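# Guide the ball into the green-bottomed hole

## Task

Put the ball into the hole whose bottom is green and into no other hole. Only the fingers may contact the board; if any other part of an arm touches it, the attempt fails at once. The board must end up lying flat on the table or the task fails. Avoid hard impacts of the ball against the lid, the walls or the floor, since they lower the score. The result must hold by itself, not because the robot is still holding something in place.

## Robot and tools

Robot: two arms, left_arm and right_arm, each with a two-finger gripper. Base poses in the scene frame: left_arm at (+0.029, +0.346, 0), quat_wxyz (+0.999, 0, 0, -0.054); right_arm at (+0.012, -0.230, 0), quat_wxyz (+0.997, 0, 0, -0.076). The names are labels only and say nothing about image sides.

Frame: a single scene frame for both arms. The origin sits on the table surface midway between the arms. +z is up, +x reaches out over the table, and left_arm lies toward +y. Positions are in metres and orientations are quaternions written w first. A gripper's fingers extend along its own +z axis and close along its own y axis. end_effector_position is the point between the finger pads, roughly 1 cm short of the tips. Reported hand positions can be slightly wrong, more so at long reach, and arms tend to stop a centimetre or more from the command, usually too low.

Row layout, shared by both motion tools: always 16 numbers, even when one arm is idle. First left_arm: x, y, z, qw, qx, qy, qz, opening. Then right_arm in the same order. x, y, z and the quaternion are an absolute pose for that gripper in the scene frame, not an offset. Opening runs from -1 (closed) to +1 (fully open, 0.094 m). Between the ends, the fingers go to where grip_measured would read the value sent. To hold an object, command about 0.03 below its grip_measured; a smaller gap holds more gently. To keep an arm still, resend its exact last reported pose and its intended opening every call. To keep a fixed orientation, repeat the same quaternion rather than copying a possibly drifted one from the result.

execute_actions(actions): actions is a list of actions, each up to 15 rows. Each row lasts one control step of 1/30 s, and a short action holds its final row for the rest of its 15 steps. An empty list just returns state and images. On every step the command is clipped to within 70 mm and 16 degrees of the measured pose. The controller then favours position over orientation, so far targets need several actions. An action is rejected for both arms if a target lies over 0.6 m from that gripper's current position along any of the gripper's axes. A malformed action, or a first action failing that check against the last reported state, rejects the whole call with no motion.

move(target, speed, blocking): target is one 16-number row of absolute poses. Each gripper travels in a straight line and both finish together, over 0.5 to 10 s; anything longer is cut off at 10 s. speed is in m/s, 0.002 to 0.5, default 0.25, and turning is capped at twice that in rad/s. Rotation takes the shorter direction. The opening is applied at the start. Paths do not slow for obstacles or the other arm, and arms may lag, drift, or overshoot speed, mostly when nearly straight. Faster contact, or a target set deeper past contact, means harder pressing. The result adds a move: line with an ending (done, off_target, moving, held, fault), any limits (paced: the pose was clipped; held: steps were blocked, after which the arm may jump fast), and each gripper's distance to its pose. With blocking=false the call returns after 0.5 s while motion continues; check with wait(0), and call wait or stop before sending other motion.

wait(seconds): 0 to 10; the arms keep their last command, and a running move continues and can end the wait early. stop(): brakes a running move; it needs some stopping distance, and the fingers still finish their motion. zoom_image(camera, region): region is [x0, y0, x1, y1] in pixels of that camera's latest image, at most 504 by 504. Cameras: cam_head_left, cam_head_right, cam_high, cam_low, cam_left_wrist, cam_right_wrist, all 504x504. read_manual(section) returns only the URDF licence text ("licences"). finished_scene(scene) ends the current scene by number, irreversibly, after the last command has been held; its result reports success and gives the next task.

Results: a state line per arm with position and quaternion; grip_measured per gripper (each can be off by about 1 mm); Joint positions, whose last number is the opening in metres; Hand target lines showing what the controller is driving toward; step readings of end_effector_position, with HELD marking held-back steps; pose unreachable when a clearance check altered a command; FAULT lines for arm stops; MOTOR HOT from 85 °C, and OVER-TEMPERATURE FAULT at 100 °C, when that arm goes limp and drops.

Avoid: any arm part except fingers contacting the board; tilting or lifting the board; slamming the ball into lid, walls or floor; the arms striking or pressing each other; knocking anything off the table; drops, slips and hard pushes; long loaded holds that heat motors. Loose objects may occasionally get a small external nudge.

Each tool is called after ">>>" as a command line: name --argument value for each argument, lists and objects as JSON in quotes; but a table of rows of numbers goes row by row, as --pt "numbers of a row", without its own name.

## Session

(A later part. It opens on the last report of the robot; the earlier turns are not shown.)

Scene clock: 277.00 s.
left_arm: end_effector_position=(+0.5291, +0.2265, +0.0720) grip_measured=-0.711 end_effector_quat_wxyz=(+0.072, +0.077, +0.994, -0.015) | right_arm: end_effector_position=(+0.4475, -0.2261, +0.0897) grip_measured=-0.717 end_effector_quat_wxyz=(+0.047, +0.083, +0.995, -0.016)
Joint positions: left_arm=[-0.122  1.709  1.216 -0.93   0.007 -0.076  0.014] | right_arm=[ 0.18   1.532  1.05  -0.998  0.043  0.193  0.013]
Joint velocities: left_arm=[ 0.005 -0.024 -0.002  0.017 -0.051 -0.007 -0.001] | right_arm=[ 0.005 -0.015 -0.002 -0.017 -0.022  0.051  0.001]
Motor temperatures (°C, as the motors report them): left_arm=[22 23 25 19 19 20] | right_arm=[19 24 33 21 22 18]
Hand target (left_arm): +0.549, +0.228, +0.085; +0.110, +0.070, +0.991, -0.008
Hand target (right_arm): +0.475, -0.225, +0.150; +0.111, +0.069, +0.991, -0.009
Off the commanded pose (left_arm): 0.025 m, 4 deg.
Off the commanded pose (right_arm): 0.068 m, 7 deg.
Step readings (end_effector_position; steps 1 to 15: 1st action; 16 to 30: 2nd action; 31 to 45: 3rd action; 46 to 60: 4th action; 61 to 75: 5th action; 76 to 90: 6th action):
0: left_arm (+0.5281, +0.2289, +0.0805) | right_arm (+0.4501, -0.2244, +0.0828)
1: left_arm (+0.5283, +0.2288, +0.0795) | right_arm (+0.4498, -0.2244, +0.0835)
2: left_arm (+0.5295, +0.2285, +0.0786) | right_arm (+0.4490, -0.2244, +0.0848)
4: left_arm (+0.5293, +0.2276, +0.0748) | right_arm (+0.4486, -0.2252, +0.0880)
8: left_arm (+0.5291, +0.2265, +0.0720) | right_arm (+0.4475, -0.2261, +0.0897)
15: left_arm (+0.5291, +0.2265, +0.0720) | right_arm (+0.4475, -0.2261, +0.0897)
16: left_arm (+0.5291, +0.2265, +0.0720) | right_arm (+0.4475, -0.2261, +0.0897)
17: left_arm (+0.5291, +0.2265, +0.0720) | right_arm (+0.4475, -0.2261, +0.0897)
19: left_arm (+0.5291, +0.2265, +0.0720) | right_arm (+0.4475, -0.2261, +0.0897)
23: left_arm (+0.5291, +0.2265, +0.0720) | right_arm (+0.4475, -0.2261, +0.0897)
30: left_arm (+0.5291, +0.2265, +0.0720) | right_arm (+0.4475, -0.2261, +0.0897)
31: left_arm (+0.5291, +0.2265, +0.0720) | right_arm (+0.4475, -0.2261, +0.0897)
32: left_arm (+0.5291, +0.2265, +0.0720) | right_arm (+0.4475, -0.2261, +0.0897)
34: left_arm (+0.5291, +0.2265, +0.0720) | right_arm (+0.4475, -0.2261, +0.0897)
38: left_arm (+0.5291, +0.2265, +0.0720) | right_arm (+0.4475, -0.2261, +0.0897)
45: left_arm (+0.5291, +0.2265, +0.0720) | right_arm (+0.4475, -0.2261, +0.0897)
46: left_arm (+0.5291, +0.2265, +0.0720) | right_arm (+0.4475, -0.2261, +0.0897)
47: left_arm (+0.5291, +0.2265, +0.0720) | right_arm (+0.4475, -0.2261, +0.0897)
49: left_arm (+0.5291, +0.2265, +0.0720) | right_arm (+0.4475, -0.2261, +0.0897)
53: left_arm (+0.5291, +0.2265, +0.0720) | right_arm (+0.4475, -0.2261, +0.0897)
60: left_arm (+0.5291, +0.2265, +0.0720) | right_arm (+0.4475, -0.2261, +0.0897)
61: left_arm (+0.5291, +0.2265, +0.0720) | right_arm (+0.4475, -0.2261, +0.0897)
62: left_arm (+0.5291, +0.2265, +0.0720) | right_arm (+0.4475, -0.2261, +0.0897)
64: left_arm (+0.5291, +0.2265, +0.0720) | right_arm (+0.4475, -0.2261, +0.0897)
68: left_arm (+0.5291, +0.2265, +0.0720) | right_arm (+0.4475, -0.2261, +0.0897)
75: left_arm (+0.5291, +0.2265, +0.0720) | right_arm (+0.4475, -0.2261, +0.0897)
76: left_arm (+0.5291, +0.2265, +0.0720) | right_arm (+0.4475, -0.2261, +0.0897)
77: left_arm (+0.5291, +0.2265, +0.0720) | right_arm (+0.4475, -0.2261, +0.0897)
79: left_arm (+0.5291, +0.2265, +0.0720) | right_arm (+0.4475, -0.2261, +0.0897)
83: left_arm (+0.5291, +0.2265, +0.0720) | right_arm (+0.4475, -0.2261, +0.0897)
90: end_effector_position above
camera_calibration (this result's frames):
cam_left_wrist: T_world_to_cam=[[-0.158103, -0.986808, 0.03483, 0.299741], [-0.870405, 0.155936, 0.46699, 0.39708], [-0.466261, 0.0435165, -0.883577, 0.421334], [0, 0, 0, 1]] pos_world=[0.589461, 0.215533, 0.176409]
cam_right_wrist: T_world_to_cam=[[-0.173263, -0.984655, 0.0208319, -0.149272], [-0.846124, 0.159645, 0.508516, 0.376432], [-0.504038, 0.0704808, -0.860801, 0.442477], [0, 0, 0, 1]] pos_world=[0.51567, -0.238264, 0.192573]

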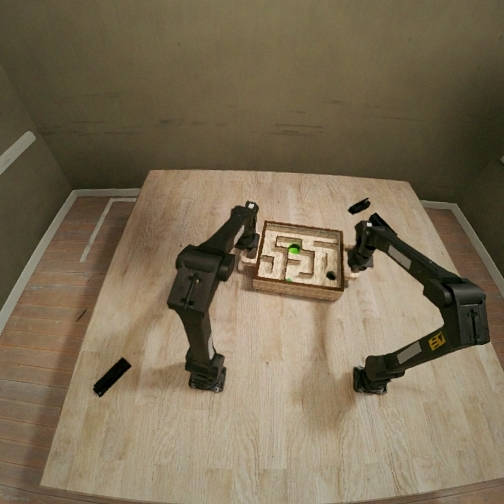

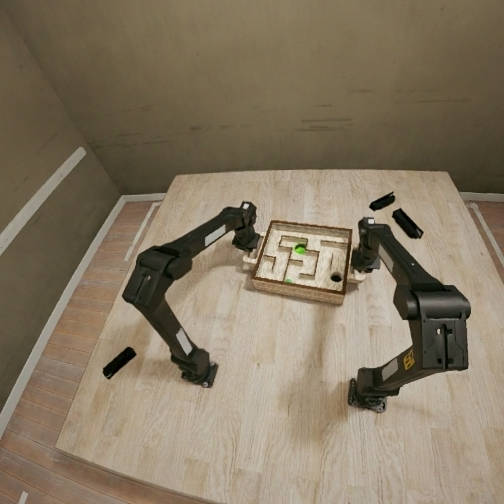

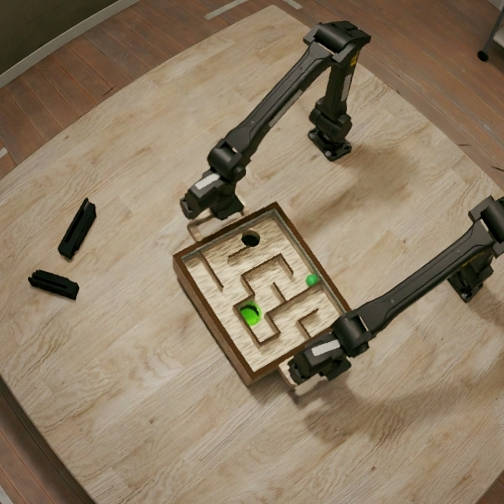

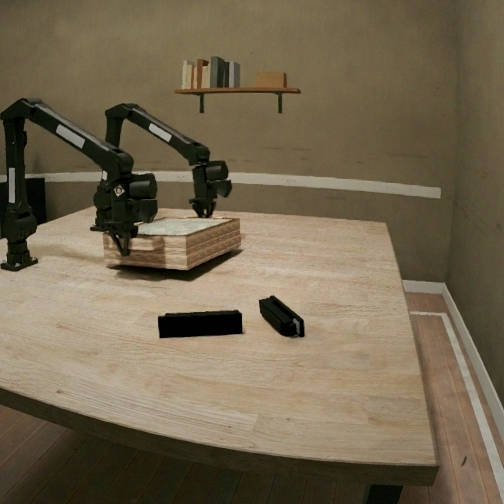

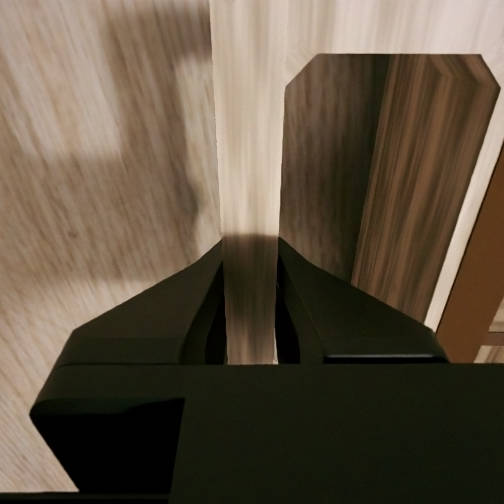

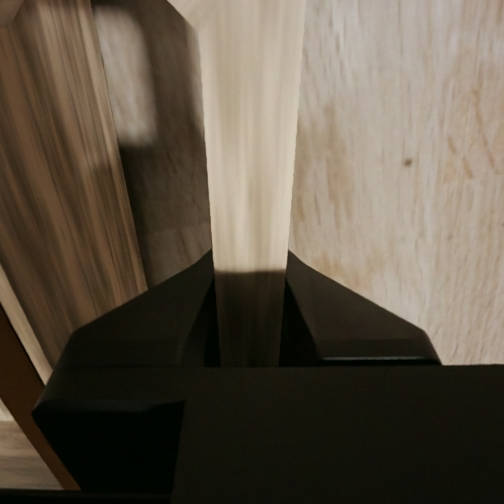

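Now +e1, keeping +e2.

>>> execute_actions --actions '[[[0.55,0.228,0.085,0.02,0.07,0.9973,-0.002,-0.75,0.48,-0.225,0.15,0.02,0.07,0.9973,-0.002,-0.75]],[[0.55,0.228,0.085,0.02,0.07,0.9973,-0.002,-0.75,0.48,-0.225,0.15,0.02,0.07,0.9973,-0.002,-0.75]],[[0.55,0.228,0.085,0.02,0.07,0.9973,-0.002,-0.75,0.48,-0.225,0.15,0.02,0.07,0.9973,-0.002,-0.75]],[[0.55,0.228,0.085,0.02,0.07,0.9973,-0.002,-0.75,0.48,-0.225,0.15,0.02,0.07,0.9973,-0.002,-0.75]]]'

>>> zoom_image --camera "cam_high" --region '[140,200,360,420]'

Scene clock: 285.07 s.
left_arm: end_effector_position=(+0.5251, +0.2238, +0.0695) grip_measured=-0.703 end_effector_quat_wxyz=(-0.004, +0.077, +0.997, -0.016) | right_arm: end_effector_position=(+0.4453, -0.2280, +0.1085) grip_measured=-0.717 end_effector_quat_wxyz=(-0.025, +0.084, +0.996, -0.015)
Joint positions: left_arm=[-0.12   1.787  1.324 -1.11   0.032 -0.075  0.014] | right_arm=[ 0.168  1.59   1.175 -1.21   0.024  0.186  0.013]
Joint velocities: left_arm=[-0.005  0.005  0.007 -0.007 -0.037 -0.022 -0.001] | right_arm=[-0.005  0.005  0.002 -0.022  0.007  0.022  0.   ]
Motor temperatures (°C, as the motors report them): left_arm=[22 23 25 19 19 20] | right_arm=[19 24 34 21 22 18]
Hand target (left_arm): +0.549, +0.228, +0.085; +0.021, +0.070, +0.997, -0.002
Hand target (right_arm): +0.476, -0.225, +0.151; +0.021, +0.069, +0.997, -0.003
Off the commanded pose (left_arm): 0.030 m, 3 deg.
Off the commanded pose (right_arm): 0.054 m, 6 deg.
Step readings (end_effector_position; steps 1 to 15: 1st action; 16 to 30: 2nd action; 31 to 45: 3rd action; 46 to 60: 4th action):
0: left_arm (+0.5291, +0.2265, +0.0720) | right_arm (+0.4475, -0.2261, +0.0897)
1: left_arm (+0.5267, +0.2266, +0.0715) | right_arm (+0.4460, -0.2253, +0.0920)
2: left_arm (+0.5234, +0.2269, +0.0722) | right_arm (+0.4421, -0.2250, +0.0960)
4: left_arm (+0.5212, +0.2258, +0.0695) | right_arm (+0.4412, -0.2259, +0.1040)
8: left_arm (+0.5260, +0.2234, +0.0688) | right_arm (+0.4459, -0.2281, +0.1084)
15: left_arm (+0.5251, +0.2238, +0.0695) | right_arm (+0.4453, -0.2282, +0.1085)
16: left_arm (+0.5251, +0.2238, +0.0695) | right_arm (+0.4453, -0.2281, +0.1085)
17: left_arm (+0.5251, +0.2238, +0.0695) | right_arm (+0.4453, -0.2281, +0.1085)
19: left_arm (+0.5251, +0.2238, +0.0695) | right_arm (+0.4453, -0.2280, +0.1085)
23: left_arm (+0.5251, +0.2238, +0.0695) | right_arm (+0.4453, -0.2280, +0.1085)
30: left_arm (+0.5251, +0.2238, +0.0695) | right_arm (+0.4453, -0.2280, +0.1085)
31: left_arm (+0.5251, +0.2238, +0.0695) | right_arm (+0.4453, -0.2280, +0.1085)
32: left_arm (+0.5251, +0.2238, +0.0695) | right_arm (+0.4453, -0.2280, +0.1085)
34: left_arm (+0.5251, +0.2238, +0.0695) | right_arm (+0.4453, -0.2280, +0.1085)
38: left_arm (+0.5251, +0.2238, +0.0695) | right_arm (+0.4453, -0.2280, +0.1085)
45: left_arm (+0.5251, +0.2238, +0.0695) | right_arm (+0.4453, -0.2280, +0.1085)
46: left_arm (+0.5251, +0.2238, +0.0695) | right_arm (+0.4453, -0.2280, +0.1085)
47: left_arm (+0.5251, +0.2238, +0.0695) | right_arm (+0.4453, -0.2280, +0.1085)
49: left_arm (+0.5251, +0.2238, +0.0695) | right_arm (+0.4453, -0.2280, +0.1085)
53: left_arm (+0.5251, +0.2238, +0.0695) | right_arm (+0.4453, -0.2280, +0.1085)
60: end_effector_position above
camera_calibration (this result's frames):
cam_left_wrist: T_world_to_cam=[[-0.152437, -0.987104, 0.0488745, 0.292637], [-0.789851, 0.151402, 0.594317, 0.345019], [-0.594053, 0.0519925, -0.802744, 0.47704], [0, 0, 0, 1]] pos_world=[0.60051, 0.211824, 0.163588]
cam_right_wrist: T_world_to_cam=[[-0.173684, -0.984321, 0.0307471, -0.152798], [-0.763292, 0.15428, 0.627362, 0.314357], [-0.62227, 0.0854936, -0.77812, 0.504787], [0, 0, 0, 1]] pos_world=[0.527521, -0.242057, 0.200267]

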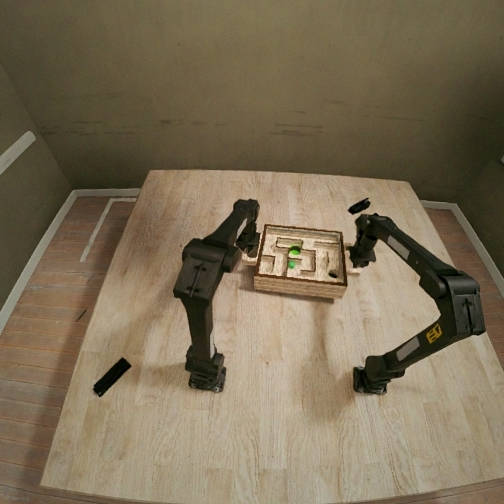

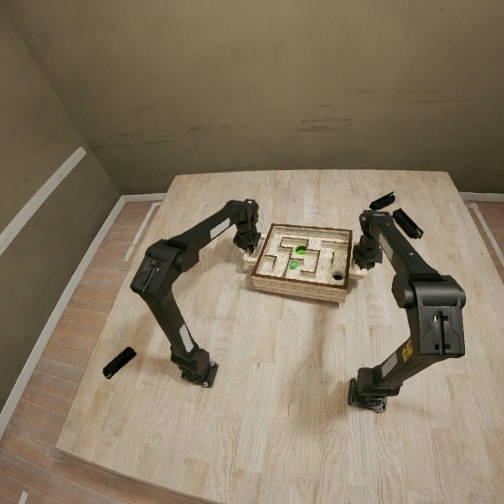

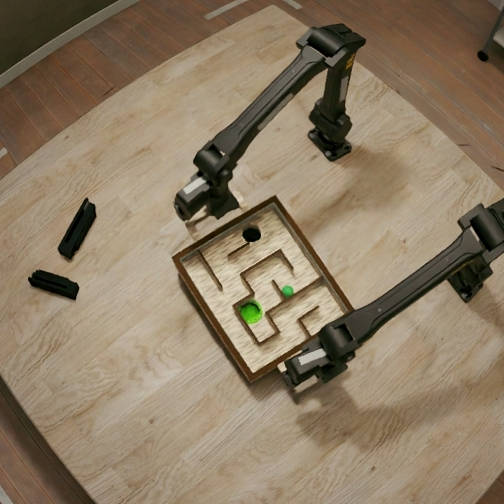

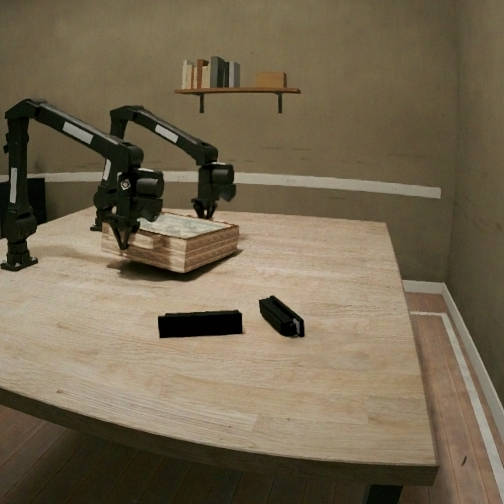

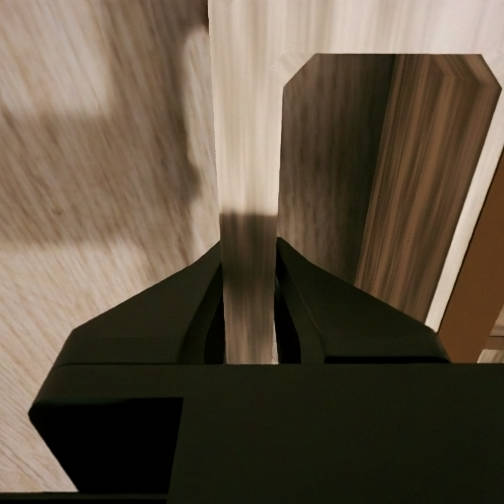

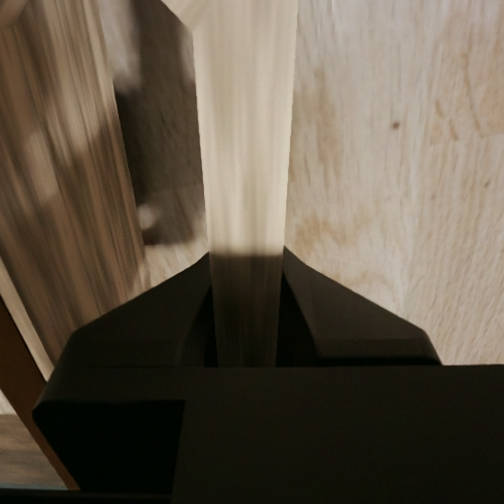

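Region (140, 200, 360, 420) of cam_high's 504x504 image, scaled by 2.291, with more detail than that image has.

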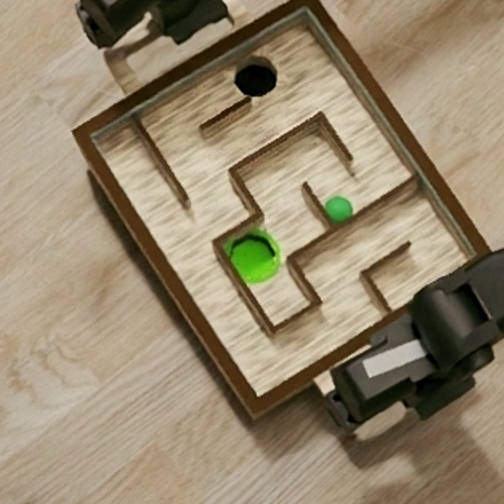

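>>> execute_actions --actions '[[[0.55,0.228,0.11,0.02,0.07,0.9973,-0.002,-0.75,0.48,-0.225,0.12,0.02,0.07,0.9973,-0.002,-0.75]],[[0.55,0.228,0.135,0.02,0.07,0.9973,-0.002,-0.75,0.48,-0.225,0.092,0.02,0.07,0.9973,-0.002,-0.75]],[[0.55,0.228,0.135,0.02,0.07,0.9973,-0.002,-0.75,0.48,-0.225,0.092,0.02,0.07,0.9973,-0.002,-0.75]],[[0.55,0.228,0.135,0.02,0.07,0.9973,-0.002,-0.75,0.48,-0.225,0.092,0.02,0.07,0.9973,-0.002,-0.75]],[[0.55,0.228,0.135,0.02,0.07,0.9973,-0.002,-0.75,0.48,-0.225,0.092,0.02,0.07,0.9973,-0.002,-0.75]]]'

>>> zoom_image --camera "cam_high" --region '[140,200,360,420]'

Scene clock: 296.17 s.
left_arm: end_effector_position=(+0.5259, +0.2319, +0.0887) grip_measured=-0.707 end_effector_quat_wxyz=(-0.020, +0.063, +0.998, +0.007) | right_arm: end_effector_position=(+0.4619, -0.2231, +0.0805) grip_measured=-0.717 end_effector_quat_wxyz=(-0.012, +0.067, +0.998, +0.001)
Joint positions: left_arm=[-0.118  1.787  1.379 -1.205 -0.008 -0.1    0.014] | right_arm=[ 0.168  1.644  1.162 -1.112 -0.004  0.151  0.013]
Joint velocities: left_arm=[-0.005 -0.005 -0.007  0.017  0.022 -0.022 -0.   ] | right_arm=[-0.015 -0.015 -0.017  0.007  0.037  0.022  0.   ]
Motor temperatures (°C, as the motors report them): left_arm=[22 23 26 19 19 20] | right_arm=[19 24 34 21 22 18]
Hand target (left_arm): +0.548, +0.229, +0.134; +0.021, +0.070, +0.997, -0.002
Hand target (right_arm): +0.479, -0.225, +0.093; +0.020, +0.070, +0.997, -0.002
Off the commanded pose (left_arm): 0.052 m, 5 deg.
Off the commanded pose (right_arm): 0.022 m, 4 deg.
Step readings (end_effector_position; steps 1 to 15: 1st action; 16 to 30: 2nd action; 31 to 45: 3rd action; 46 to 60: 4th action; 61 to 75: 5th action):
0: left_arm (+0.5251, +0.2238, +0.0695) | right_arm (+0.4453, -0.2280, +0.1085)
1: left_arm (+0.5244, +0.2240, +0.0706) | right_arm (+0.4465, -0.2280, +0.1077)
2: left_arm (+0.5232, +0.2246, +0.0722) | right_arm (+0.4481, -0.2280, +0.1063)
4: left_arm (+0.5247, +0.2266, +0.0761) | right_arm (+0.4501, -0.2266, +0.1013)
8: left_arm (+0.5258, +0.2286, +0.0782) | right_arm (+0.4529, -0.2252, +0.0947)
15: left_arm (+0.5253, +0.2287, +0.0782) | right_arm (+0.4529, -0.2252, +0.0947)
16: left_arm (+0.5247, +0.2289, +0.0794) | right_arm (+0.4540, -0.2252, +0.0935)
17: left_arm (+0.5237, +0.2295, +0.0813) | right_arm (+0.4564, -0.2251, +0.0919)
19: left_arm (+0.5250, +0.2307, +0.0857) | right_arm (+0.4588, -0.2242, +0.0864)
23: left_arm (+0.5266, +0.2317, +0.0887) | right_arm (+0.4618, -0.2231, +0.0806)
30: left_arm (+0.5259, +0.2319, +0.0887) | right_arm (+0.4619, -0.2231, +0.0805)
31: left_arm (+0.5259, +0.2319, +0.0887) | right_arm (+0.4619, -0.2231, +0.0805)
32: left_arm (+0.5259, +0.2319, +0.0887) | right_arm (+0.4619, -0.2231, +0.0805)
34: left_arm (+0.5259, +0.2319, +0.0887) | right_arm (+0.4619, -0.2231, +0.0805)
38: left_arm (+0.5259, +0.2319, +0.0887) | right_arm (+0.4619, -0.2231, +0.0805)
45: left_arm (+0.5259, +0.2319, +0.0887) | right_arm (+0.4619, -0.2231, +0.0805)
46: left_arm (+0.5259, +0.2319, +0.0887) | right_arm (+0.4619, -0.2231, +0.0805)
47: left_arm (+0.5259, +0.2319, +0.0887) | right_arm (+0.4619, -0.2231, +0.0805)
49: left_arm (+0.5259, +0.2319, +0.0887) | right_arm (+0.4619, -0.2231, +0.0805)
53: left_arm (+0.5259, +0.2319, +0.0887) | right_arm (+0.4619, -0.2231, +0.0805)
60: left_arm (+0.5259, +0.2319, +0.0887) | right_arm (+0.4619, -0.2231, +0.0805)
61: left_arm (+0.5259, +0.2319, +0.0887) | right_arm (+0.4619, -0.2231, +0.0805)
62: left_arm (+0.5259, +0.2319, +0.0887) | right_arm (+0.4619, -0.2231, +0.0805)
64: left_arm (+0.5259, +0.2319, +0.0887) | right_arm (+0.4619, -0.2231, +0.0805)
68: left_arm (+0.5259, +0.2319, +0.0887) | right_arm (+0.4619, -0.2231, +0.0805)
75: end_effector_position above
camera_calibration (this result's frames):
cam_left_wrist: T_world_to_cam=[[-0.125698, -0.992057, 0.00485943, 0.29079], [-0.774559, 0.101198, 0.624353, 0.333942], [-0.619886, 0.0747158, -0.781127, 0.498857], [0, 0, 0, 1]] pos_world=[0.604444, 0.217414, 0.17976]
cam_right_wrist: T_world_to_cam=[[-0.140519, -0.990071, -0.00357646, -0.158016], [-0.786122, 0.109376, 0.608317, 0.345958], [-0.601886, 0.0882919, -0.793686, 0.485325], [0, 0, 0, 1]] pos_world=[0.541871, -0.237137, 0.174178]

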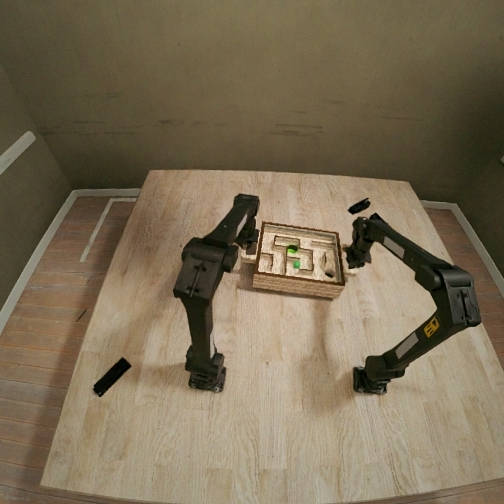

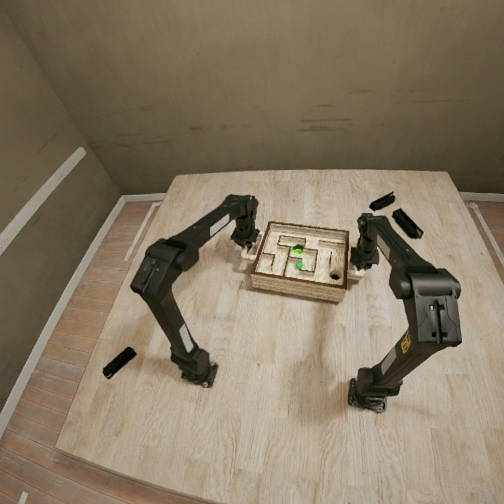

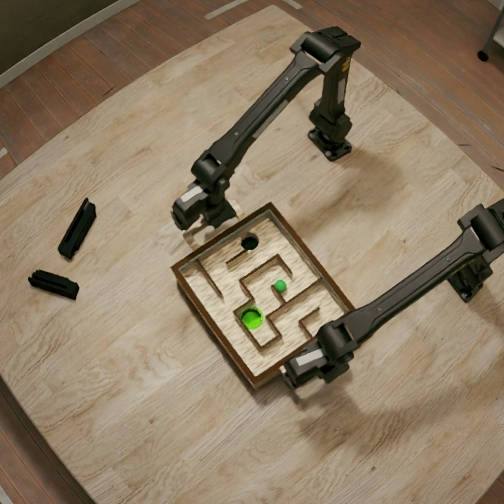

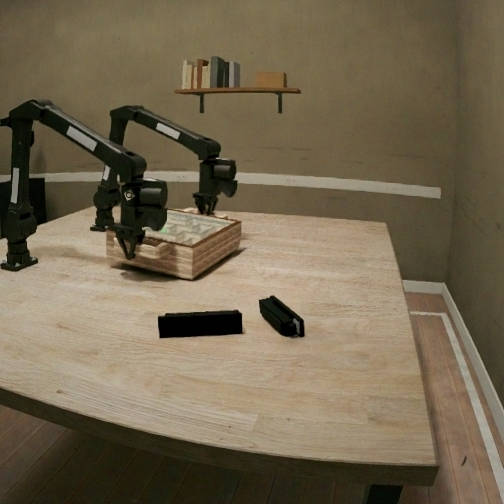

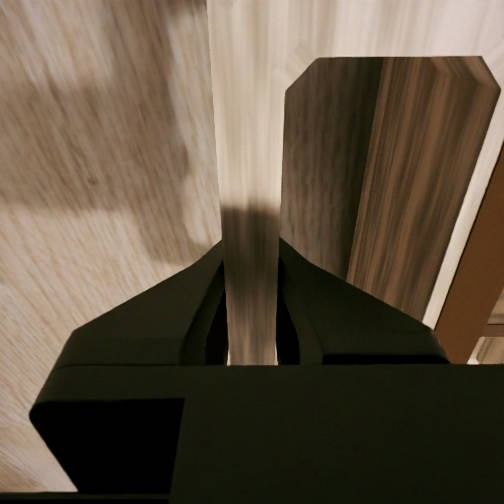

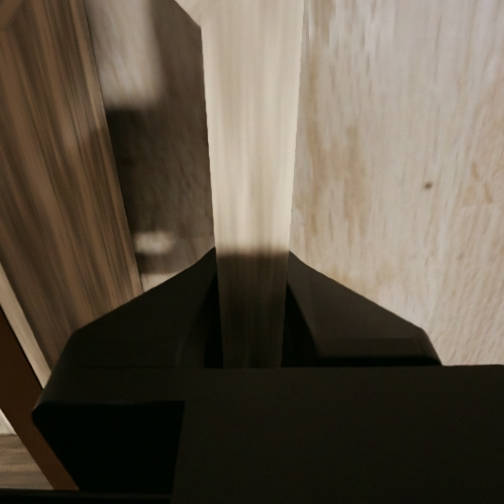

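Region (140, 200, 360, 420) of cam_high's 504x504 image, scaled by 2.291, with more detail than that image has.

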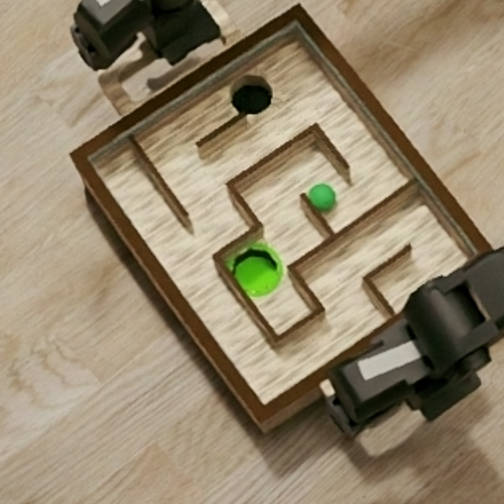

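Is it creeping?

>>> execute_actions --actions '[[[0.55,0.228,0.15,0.03,0.07,0.997,-0.002,-0.75,0.48,-0.225,0.08,0.03,0.07,0.997,-0.002,-0.75]],[[0.55,0.228,0.15,0.03,0.07,0.997,-0.002,-0.75,0.48,-0.225,0.08,0.03,0.07,0.997,-0.002,-0.75]],[[0.55,0.228,0.15,0.03,0.07,0.997,-0.002,-0.75,0.48,-0.225,0.08,0.03,0.07,0.997,-0.002,-0.75]]]'

>>> zoom_image --camera "cam_high" --region '[140,200,360,420]'

Scene clock: 301.47 s.
left_arm: end_effector_position=(+0.5238, +0.2331, +0.0888) grip_measured=-0.707 end_effector_quat_wxyz=(-0.025, +0.062, +0.998, +0.010) | right_arm: end_effector_position=(+0.4624, -0.2220, +0.0705) grip_measured=-0.717 end_effector_quat_wxyz=(-0.001, +0.065, +0.998, +0.005)
Joint positions: left_arm=[-0.118  1.787  1.379 -1.215 -0.012 -0.104  0.014] | right_arm=[ 0.168  1.645  1.134 -1.06  -0.011  0.146  0.013]
Joint velocities: left_arm=[ 0.005  0.005 -0.012 -0.017 -0.066 -0.007 -0.001] | right_arm=[-0.015 -0.024 -0.007  0.002 -0.066 -0.081 -0.   ]
Motor temperatures (°C, as the motors report them): left_arm=[22 23 27 19 19 20] | right_arm=[19 24 33 21 22 18]
Hand target (left_arm): +0.547, +0.229, +0.149; +0.031, +0.071, +0.997, -0.001
Hand target (right_arm): +0.479, -0.225, +0.081; +0.030, +0.070, +0.997, -0.002
Off the commanded pose (left_arm): 0.067 m, 6 deg.
Off the commanded pose (right_arm): 0.020 m, 4 deg.
Step readings (end_effector_position; steps 1 to 15: 1st action; 16 to 30: 2nd action; 31 to 45: 3rd action):
0: left_arm (+0.5259, +0.2319, +0.0887) | right_arm (+0.4619, -0.2231, +0.0805)
1: left_arm (+0.5256, +0.2321, +0.0887) | right_arm (+0.4622, -0.2231, +0.0791)
2: left_arm (+0.5253, +0.2323, +0.0887) | right_arm (+0.4633, -0.2231, +0.0772)
4: left_arm (+0.5251, +0.2327, +0.0887) | right_arm (+0.4633, -0.2225, +0.0729)
8: left_arm (+0.5238, +0.2331, +0.0888) | right_arm (+0.4621, -0.2220, +0.0705)
15: left_arm (+0.5238, +0.2331, +0.0888) | right_arm (+0.4624, -0.2220, +0.0705)
16: left_arm (+0.5238, +0.2331, +0.0888) | right_arm (+0.4624, -0.2220, +0.0705)
17: left_arm (+0.5238, +0.2331, +0.0888) | right_arm (+0.4624, -0.2220, +0.0705)
19: left_arm (+0.5238, +0.2331, +0.0888) | right_arm (+0.4624, -0.2220, +0.0705)
23: left_arm (+0.5238, +0.2331, +0.0888) | right_arm (+0.4624, -0.2220, +0.0705)
30: left_arm (+0.5238, +0.2331, +0.0888) | right_arm (+0.4624, -0.2220, +0.0705)
31: left_arm (+0.5238, +0.2331, +0.0888) | right_arm (+0.4624, -0.2220, +0.0705)
32: left_arm (+0.5238, +0.2331, +0.0888) | right_arm (+0.4624, -0.2220, +0.0705)
34: left_arm (+0.5238, +0.2331, +0.0888) | right_arm (+0.4624, -0.2220, +0.0705)
38: left_arm (+0.5238, +0.2331, +0.0888) | right_arm (+0.4624, -0.2220, +0.0705)
45: end_effector_position above
camera_calibration (this result's frames):
cam_left_wrist: T_world_to_cam=[[-0.122474, -0.992472, -0.000442132, 0.290622], [-0.769676, 0.0946987, 0.631373, 0.330435], [-0.626578, 0.0776668, -0.775479, 0.49986], [0, 0, 0, 1]] pos_world=[0.603122, 0.218319, 0.179133]
cam_right_wrist: T_world_to_cam=[[-0.136247, -0.990583, -0.0135017, -0.158266], [-0.800013, 0.101977, 0.591253, 0.358259], [-0.584309, 0.091358, -0.806373, 0.471012], [0, 0, 0, 1]] pos_world=[0.540265, -0.236341, 0.165852]

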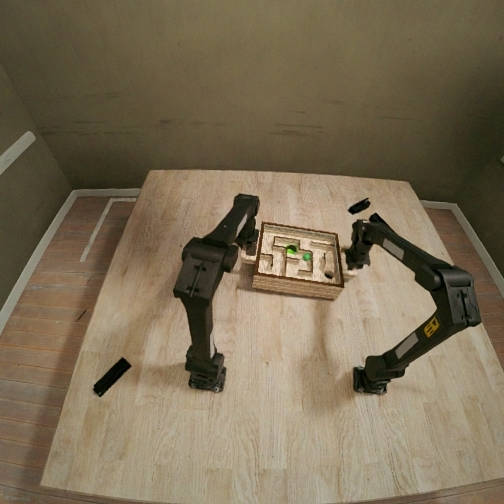

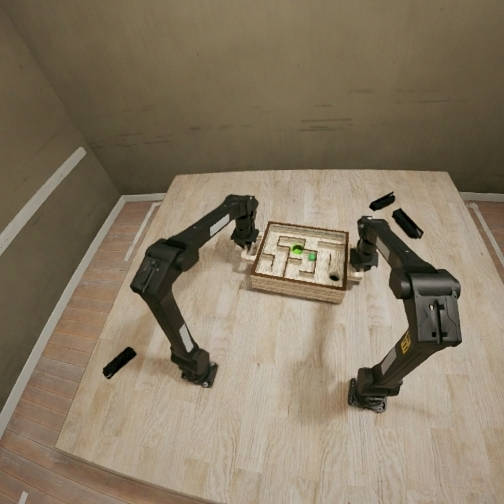

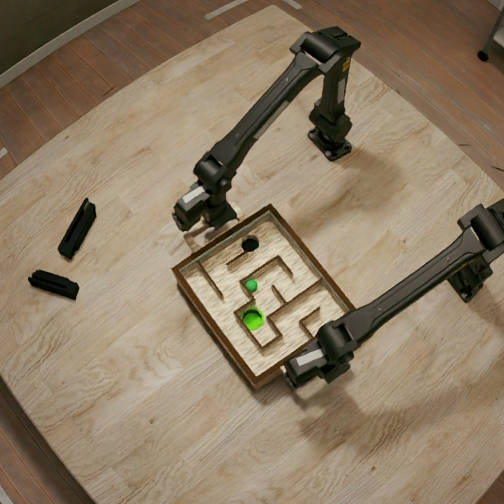

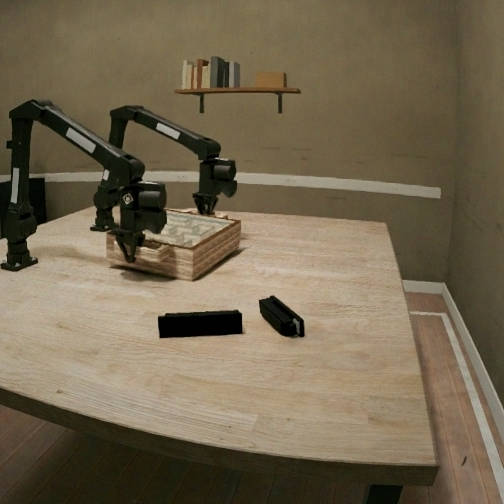

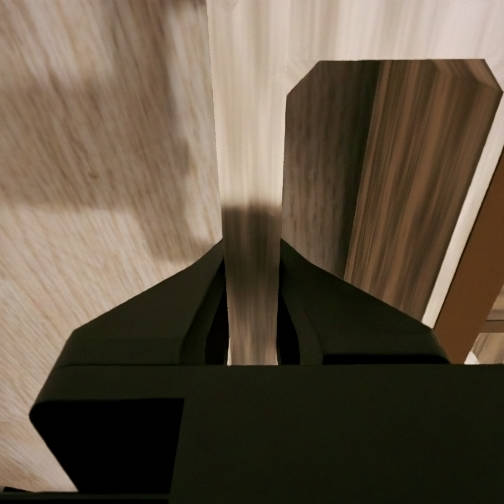

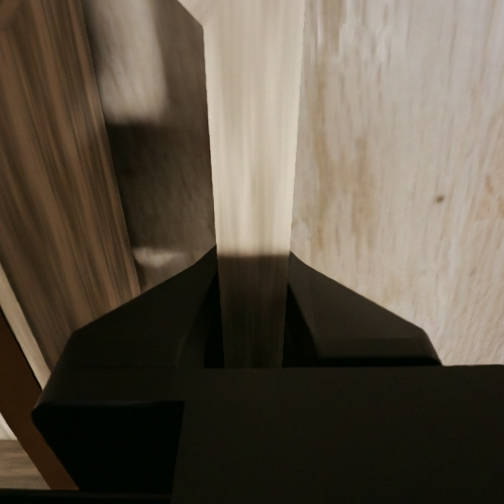

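Region (140, 200, 360, 420) of cam_high's 504x504 image, scaled by 2.291, with more detail than that image has.

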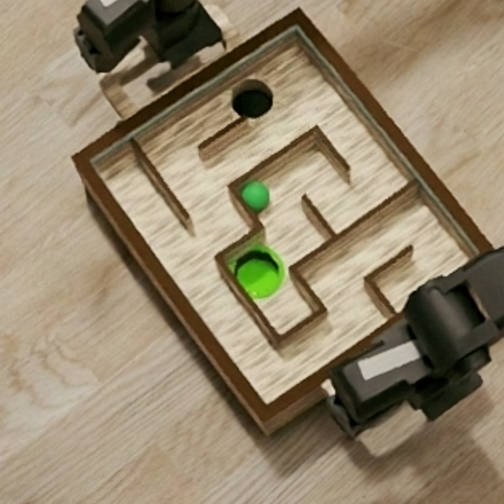

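Now +e2 with +e1.

>>> execute_actions --actions '[[[0.55,0.228,0.12,0.02,0.07,0.9973,-0.002,-0.75,0.48,-0.225,0.11,0.02,0.07,0.9973,-0.002,-0.75]],[[0.55,0.228,0.09,0.02,0.07,0.9973,-0.002,-0.75,0.48,-0.225,0.135,0.02,0.07,0.9973,-0.002,-0.75]],[[0.55,0.228,0.09,0.02,0.07,0.9973,-0.002,-0.75,0.48,-0.225,0.135,0.02,0.07,0.9973,-0.002,-0.75]],[[0.55,0.228,0.09,0.02,0.07,0.9973,-0.002,-0.75,0.48,-0.225,0.135,0.02,0.07,0.9973,-0.002,-0.75]],[[0.55,0.228,0.09,0.02,0.07,0.9973,-0.002,-0.75,0.48,-0.225,0.135,0.02,0.07,0.9973,-0.002,-0.75]],[[0.55,0.228,0.09,0.02,0.07,0.9973,-0.002,-0.75,0.48,-0.225,0.135,0.02,0.07,0.9973,-0.002,-0.75]]]'

>>> zoom_image --camera "cam_high" --region '[140,200,360,420]'

Scene clock: 311.77 s.
left_arm: end_effector_position=(+0.5331, +0.2276, +0.0775) grip_measured=-0.707 end_effector_quat_wxyz=(-0.011, +0.074, +0.997, -0.002) | right_arm: end_effector_position=(+0.4543, -0.2254, +0.0851) grip_measured=-0.717 end_effector_quat_wxyz=(-0.029, +0.080, +0.996, -0.007)
Joint positions: left_arm=[-0.118  1.805  1.373 -1.161  0.008 -0.078  0.014] | right_arm=[ 0.168  1.642  1.172 -1.16   0.009  0.176  0.013]
Joint velocities: left_arm=[-0.015 -0.015 -0.022  0.002 -0.007 -0.022  0.001] | right_arm=[ 0.005 -0.005 -0.002 -0.002 -0.051 -0.037 -0.001]
Motor temperatures (°C, as the motors report them): left_arm=[22 24 27 19 19 20] | right_arm=[19 24 32 21 22 18]
Hand target (left_arm): +0.550, +0.228, +0.090; +0.020, +0.070, +0.997, -0.002
Hand target (right_arm): +0.476, -0.225, +0.135; +0.020, +0.069, +0.997, -0.002
Off the commanded pose (left_arm): 0.021 m, 4 deg.
Off the commanded pose (right_arm): 0.056 m, 6 deg.
Step readings (end_effector_position; steps 1 to 15: 1st action; 16 to 30: 2nd action; 31 to 45: 3rd action; 46 to 60: 4th action; 61 to 75: 5th action; 76 to 90: 6th action):
0: left_arm (+0.5238, +0.2331, +0.0888) | right_arm (+0.4624, -0.2220, +0.0705)
1: left_arm (+0.5243, +0.2330, +0.0888) | right_arm (+0.4608, -0.2219, +0.0708)
2: left_arm (+0.5246, +0.2328, +0.0888) | right_arm (+0.4583, -0.2219, +0.0717)
4: left_arm (+0.5245, +0.2324, +0.0888) | right_arm (+0.4564, -0.2221, +0.0735)
8: left_arm (+0.5244, +0.2323, +0.0886) | right_arm (+0.4559, -0.2221, +0.0742)
15: left_arm (+0.5244, +0.2322, +0.0886) | right_arm (+0.4558, -0.2222, +0.0742)
16: left_arm (+0.5252, +0.2320, +0.0871) | right_arm (+0.4552, -0.2222, +0.0754)
17: left_arm (+0.5278, +0.2311, +0.0859) | right_arm (+0.4536, -0.2225, +0.0773)
19: left_arm (+0.5307, +0.2291, +0.0812) | right_arm (+0.4529, -0.2242, +0.0820)
23: left_arm (+0.5327, +0.2277, +0.0775) | right_arm (+0.4545, -0.2254, +0.0851)
30: left_arm (+0.5330, +0.2276, +0.0775) | right_arm (+0.4543, -0.2254, +0.0851)
31: left_arm (+0.5330, +0.2276, +0.0775) | right_arm (+0.4543, -0.2254, +0.0851)
32: left_arm (+0.5330, +0.2276, +0.0775) | right_arm (+0.4543, -0.2254, +0.0851)
34: left_arm (+0.5330, +0.2276, +0.0775) | right_arm (+0.4543, -0.2254, +0.0851)
38: left_arm (+0.5330, +0.2276, +0.0775) | right_arm (+0.4543, -0.2254, +0.0851)
45: left_arm (+0.5330, +0.2276, +0.0775) | right_arm (+0.4543, -0.2254, +0.0851)
46: left_arm (+0.5330, +0.2276, +0.0775) | right_arm (+0.4543, -0.2254, +0.0851)
47: left_arm (+0.5330, +0.2276, +0.0775) | right_arm (+0.4543, -0.2254, +0.0851)
49: left_arm (+0.5330, +0.2276, +0.0775) | right_arm (+0.4543, -0.2254, +0.0851)
53: left_arm (+0.5330, +0.2276, +0.0775) | right_arm (+0.4543, -0.2254, +0.0851)
60: left_arm (+0.5330, +0.2276, +0.0775) | right_arm (+0.4543, -0.2254, +0.0851)
61: left_arm (+0.5330, +0.2276, +0.0775) | right_arm (+0.4543, -0.2254, +0.0851)
62: left_arm (+0.5330, +0.2276, +0.0775) | right_arm (+0.4543, -0.2254, +0.0851)
64: left_arm (+0.5331, +0.2276, +0.0775) | right_arm (+0.4543, -0.2254, +0.0851)
68: left_arm (+0.5330, +0.2276, +0.0775) | right_arm (+0.4543, -0.2254, +0.0851)
75: left_arm (+0.5330, +0.2276, +0.0775) | right_arm (+0.4543, -0.2254, +0.0851)
76: left_arm (+0.5330, +0.2276, +0.0775) | right_arm (+0.4543, -0.2254, +0.0851)
77: left_arm (+0.5330, +0.2276, +0.0775) | right_arm (+0.4543, -0.2254, +0.0851)
79: left_arm (+0.5330, +0.2276, +0.0775) | right_arm (+0.4543, -0.2254, +0.0851)
83: left_arm (+0.5330, +0.2276, +0.0775) | right_arm (+0.4543, -0.2254, +0.0851)
90: end_effector_position above
camera_calibration (this result's frames):
cam_left_wrist: T_world_to_cam=[[-0.14735, -0.988825, 0.0226337, 0.296865], [-0.782448, 0.130534, 0.608881, 0.345639], [-0.605031, 0.0720088, -0.792939, 0.488501], [0, 0, 0, 1]] pos_world=[0.609746, 0.213253, 0.17018]
cam_right_wrist: T_world_to_cam=[[-0.165005, -0.986158, 0.0163204, -0.151089], [-0.760686, 0.137777, 0.634329, 0.330032], [-0.627797, 0.0922527, -0.772891, 0.495481], [0, 0, 0, 1]] pos_world=[0.537182, -0.240177, 0.17607]

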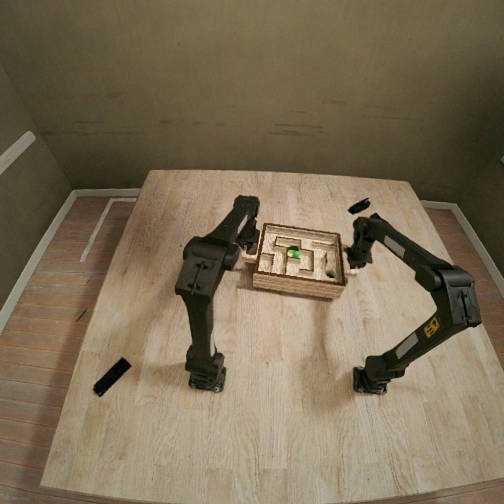

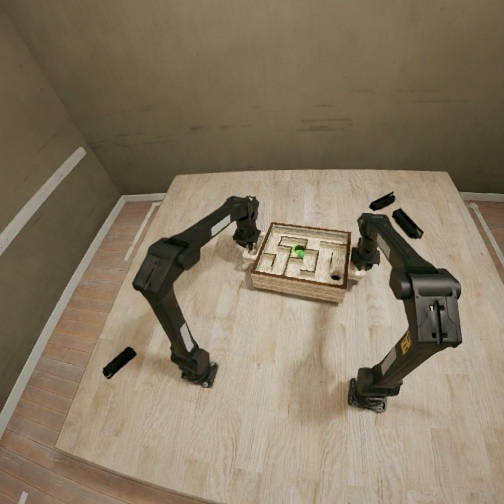

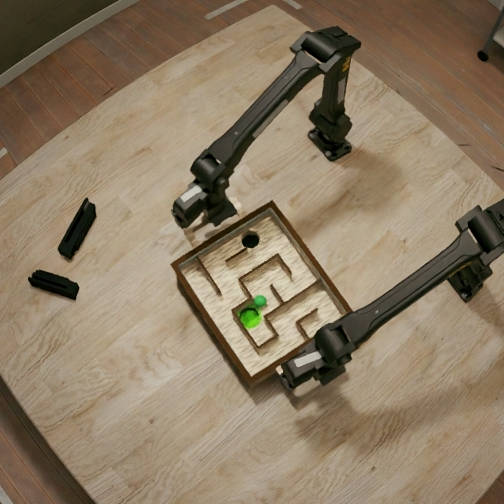

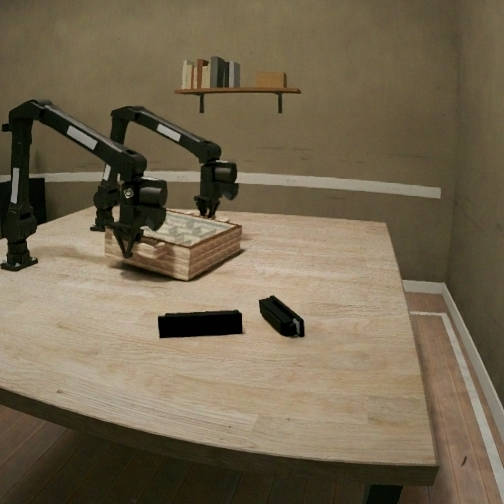

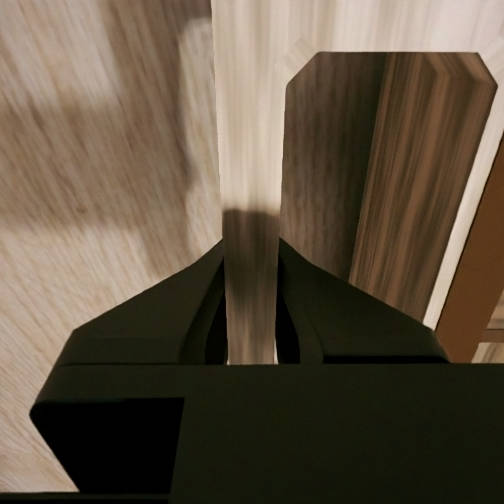

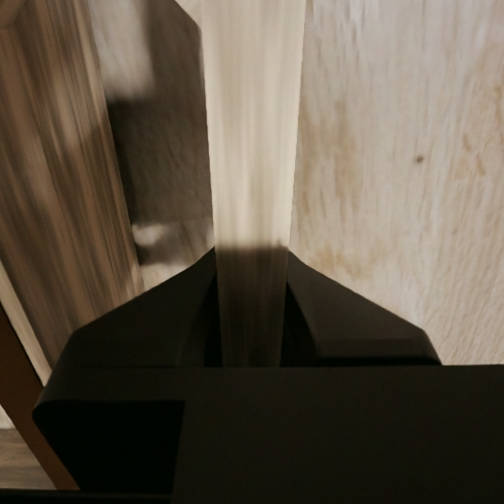

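Region (140, 200, 360, 420) of cam_high's 504x504 image, scaled by 2.291, with more detail than that image has.

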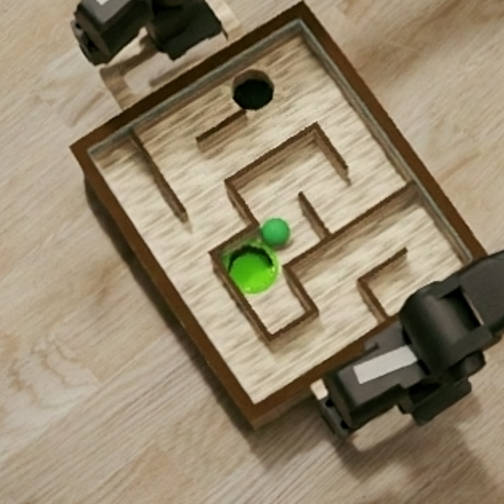

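>>> wait --seconds 1.5

>>> zoom_image --camera "cam_high" --region '[140,200,360,420]'

Scene clock: 315.87 s.
left_arm: end_effector_position=(+0.5331, +0.2276, +0.0775) grip_measured=-0.707 end_effector_quat_wxyz=(-0.011, +0.074, +0.997, -0.002) | right_arm: end_effector_position=(+0.4543, -0.2254, +0.0851) grip_measured=-0.717 end_effector_quat_wxyz=(-0.029, +0.080, +0.996, -0.007)
Joint positions: left_arm=[-0.118  1.805  1.373 -1.161  0.008 -0.078  0.014] | right_arm=[ 0.168  1.642  1.172 -1.16   0.009  0.176  0.013]
Joint velocities: left_arm=[ 0.005 -0.024 -0.012 -0.007  0.022 -0.007 -0.001] | right_arm=[-0.005 -0.005 -0.002  0.007  0.022  0.081 -0.   ]
Motor temperatures (°C, as the motors report them): left_arm=[22 24 27 19 19 20] | right_arm=[19 24 33 21 22 18]
Hand target (left_arm): +0.550, +0.228, +0.090; +0.020, +0.070, +0.997, -0.002
Hand target (right_arm): +0.476, -0.225, +0.135; +0.020, +0.070, +0.997, -0.002
Off the commanded pose (left_arm): 0.021 m, 4 deg.
Off the commanded pose (right_arm): 0.056 m, 6 deg.
wait: 1.50 s; at rest from the start
camera_calibration (this result's frames):
cam_left_wrist: T_world_to_cam=[[-0.14735, -0.988825, 0.0226337, 0.296865], [-0.782448, 0.130534, 0.608881, 0.345639], [-0.605031, 0.0720088, -0.792939, 0.488501], [0, 0, 0, 1]] pos_world=[0.609746, 0.213253, 0.17018]
cam_right_wrist: T_world_to_cam=[[-0.16538, -0.986094, 0.016342, -0.150905], [-0.760636, 0.138081, 0.634323, 0.330078], [-0.627759, 0.0924743, -0.772895, 0.495514], [0, 0, 0, 1]] pos_world=[0.537176, -0.240207, 0.176071]

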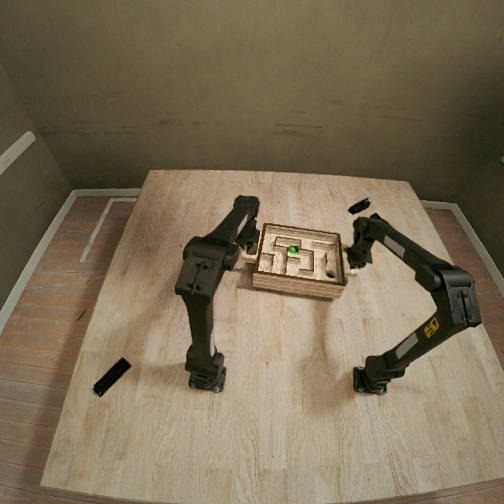

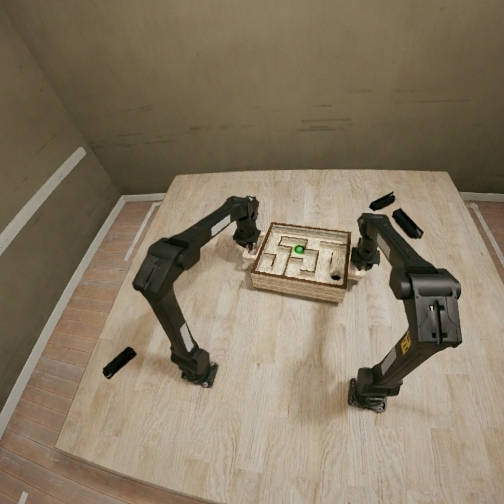

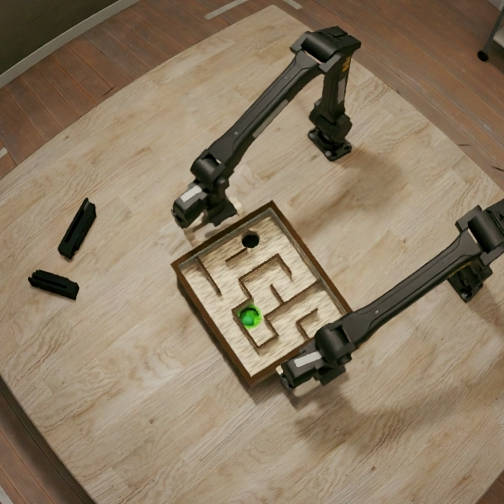

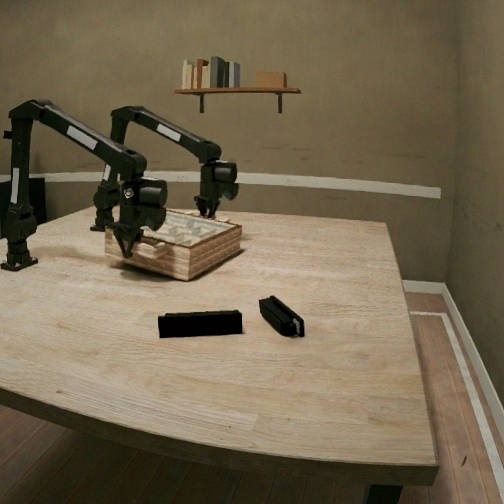

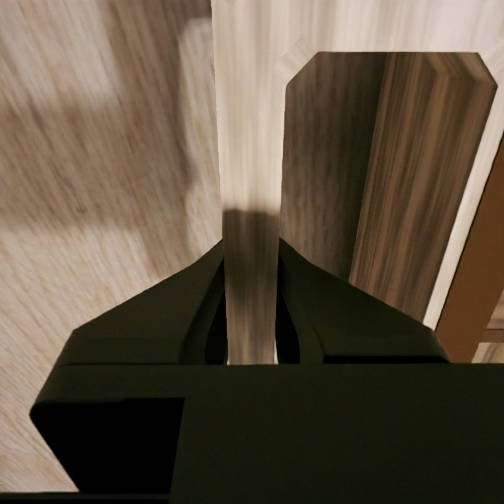

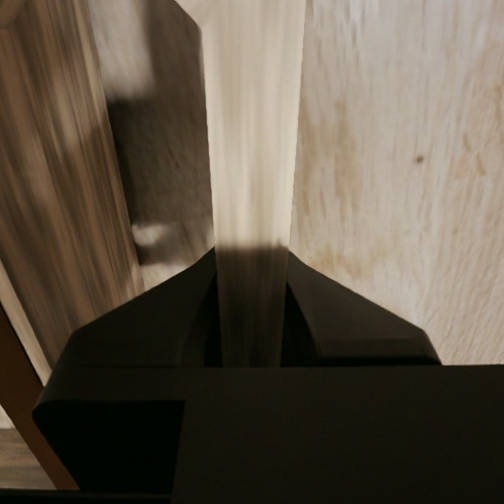

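Region (140, 200, 360, 420) of cam_high's 504x504 image, scaled by 2.291, with more detail than that image has.

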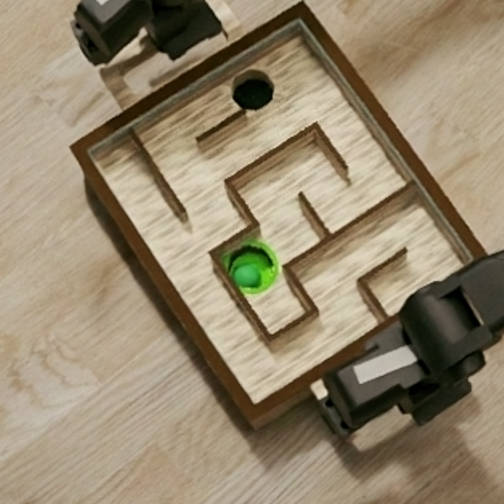

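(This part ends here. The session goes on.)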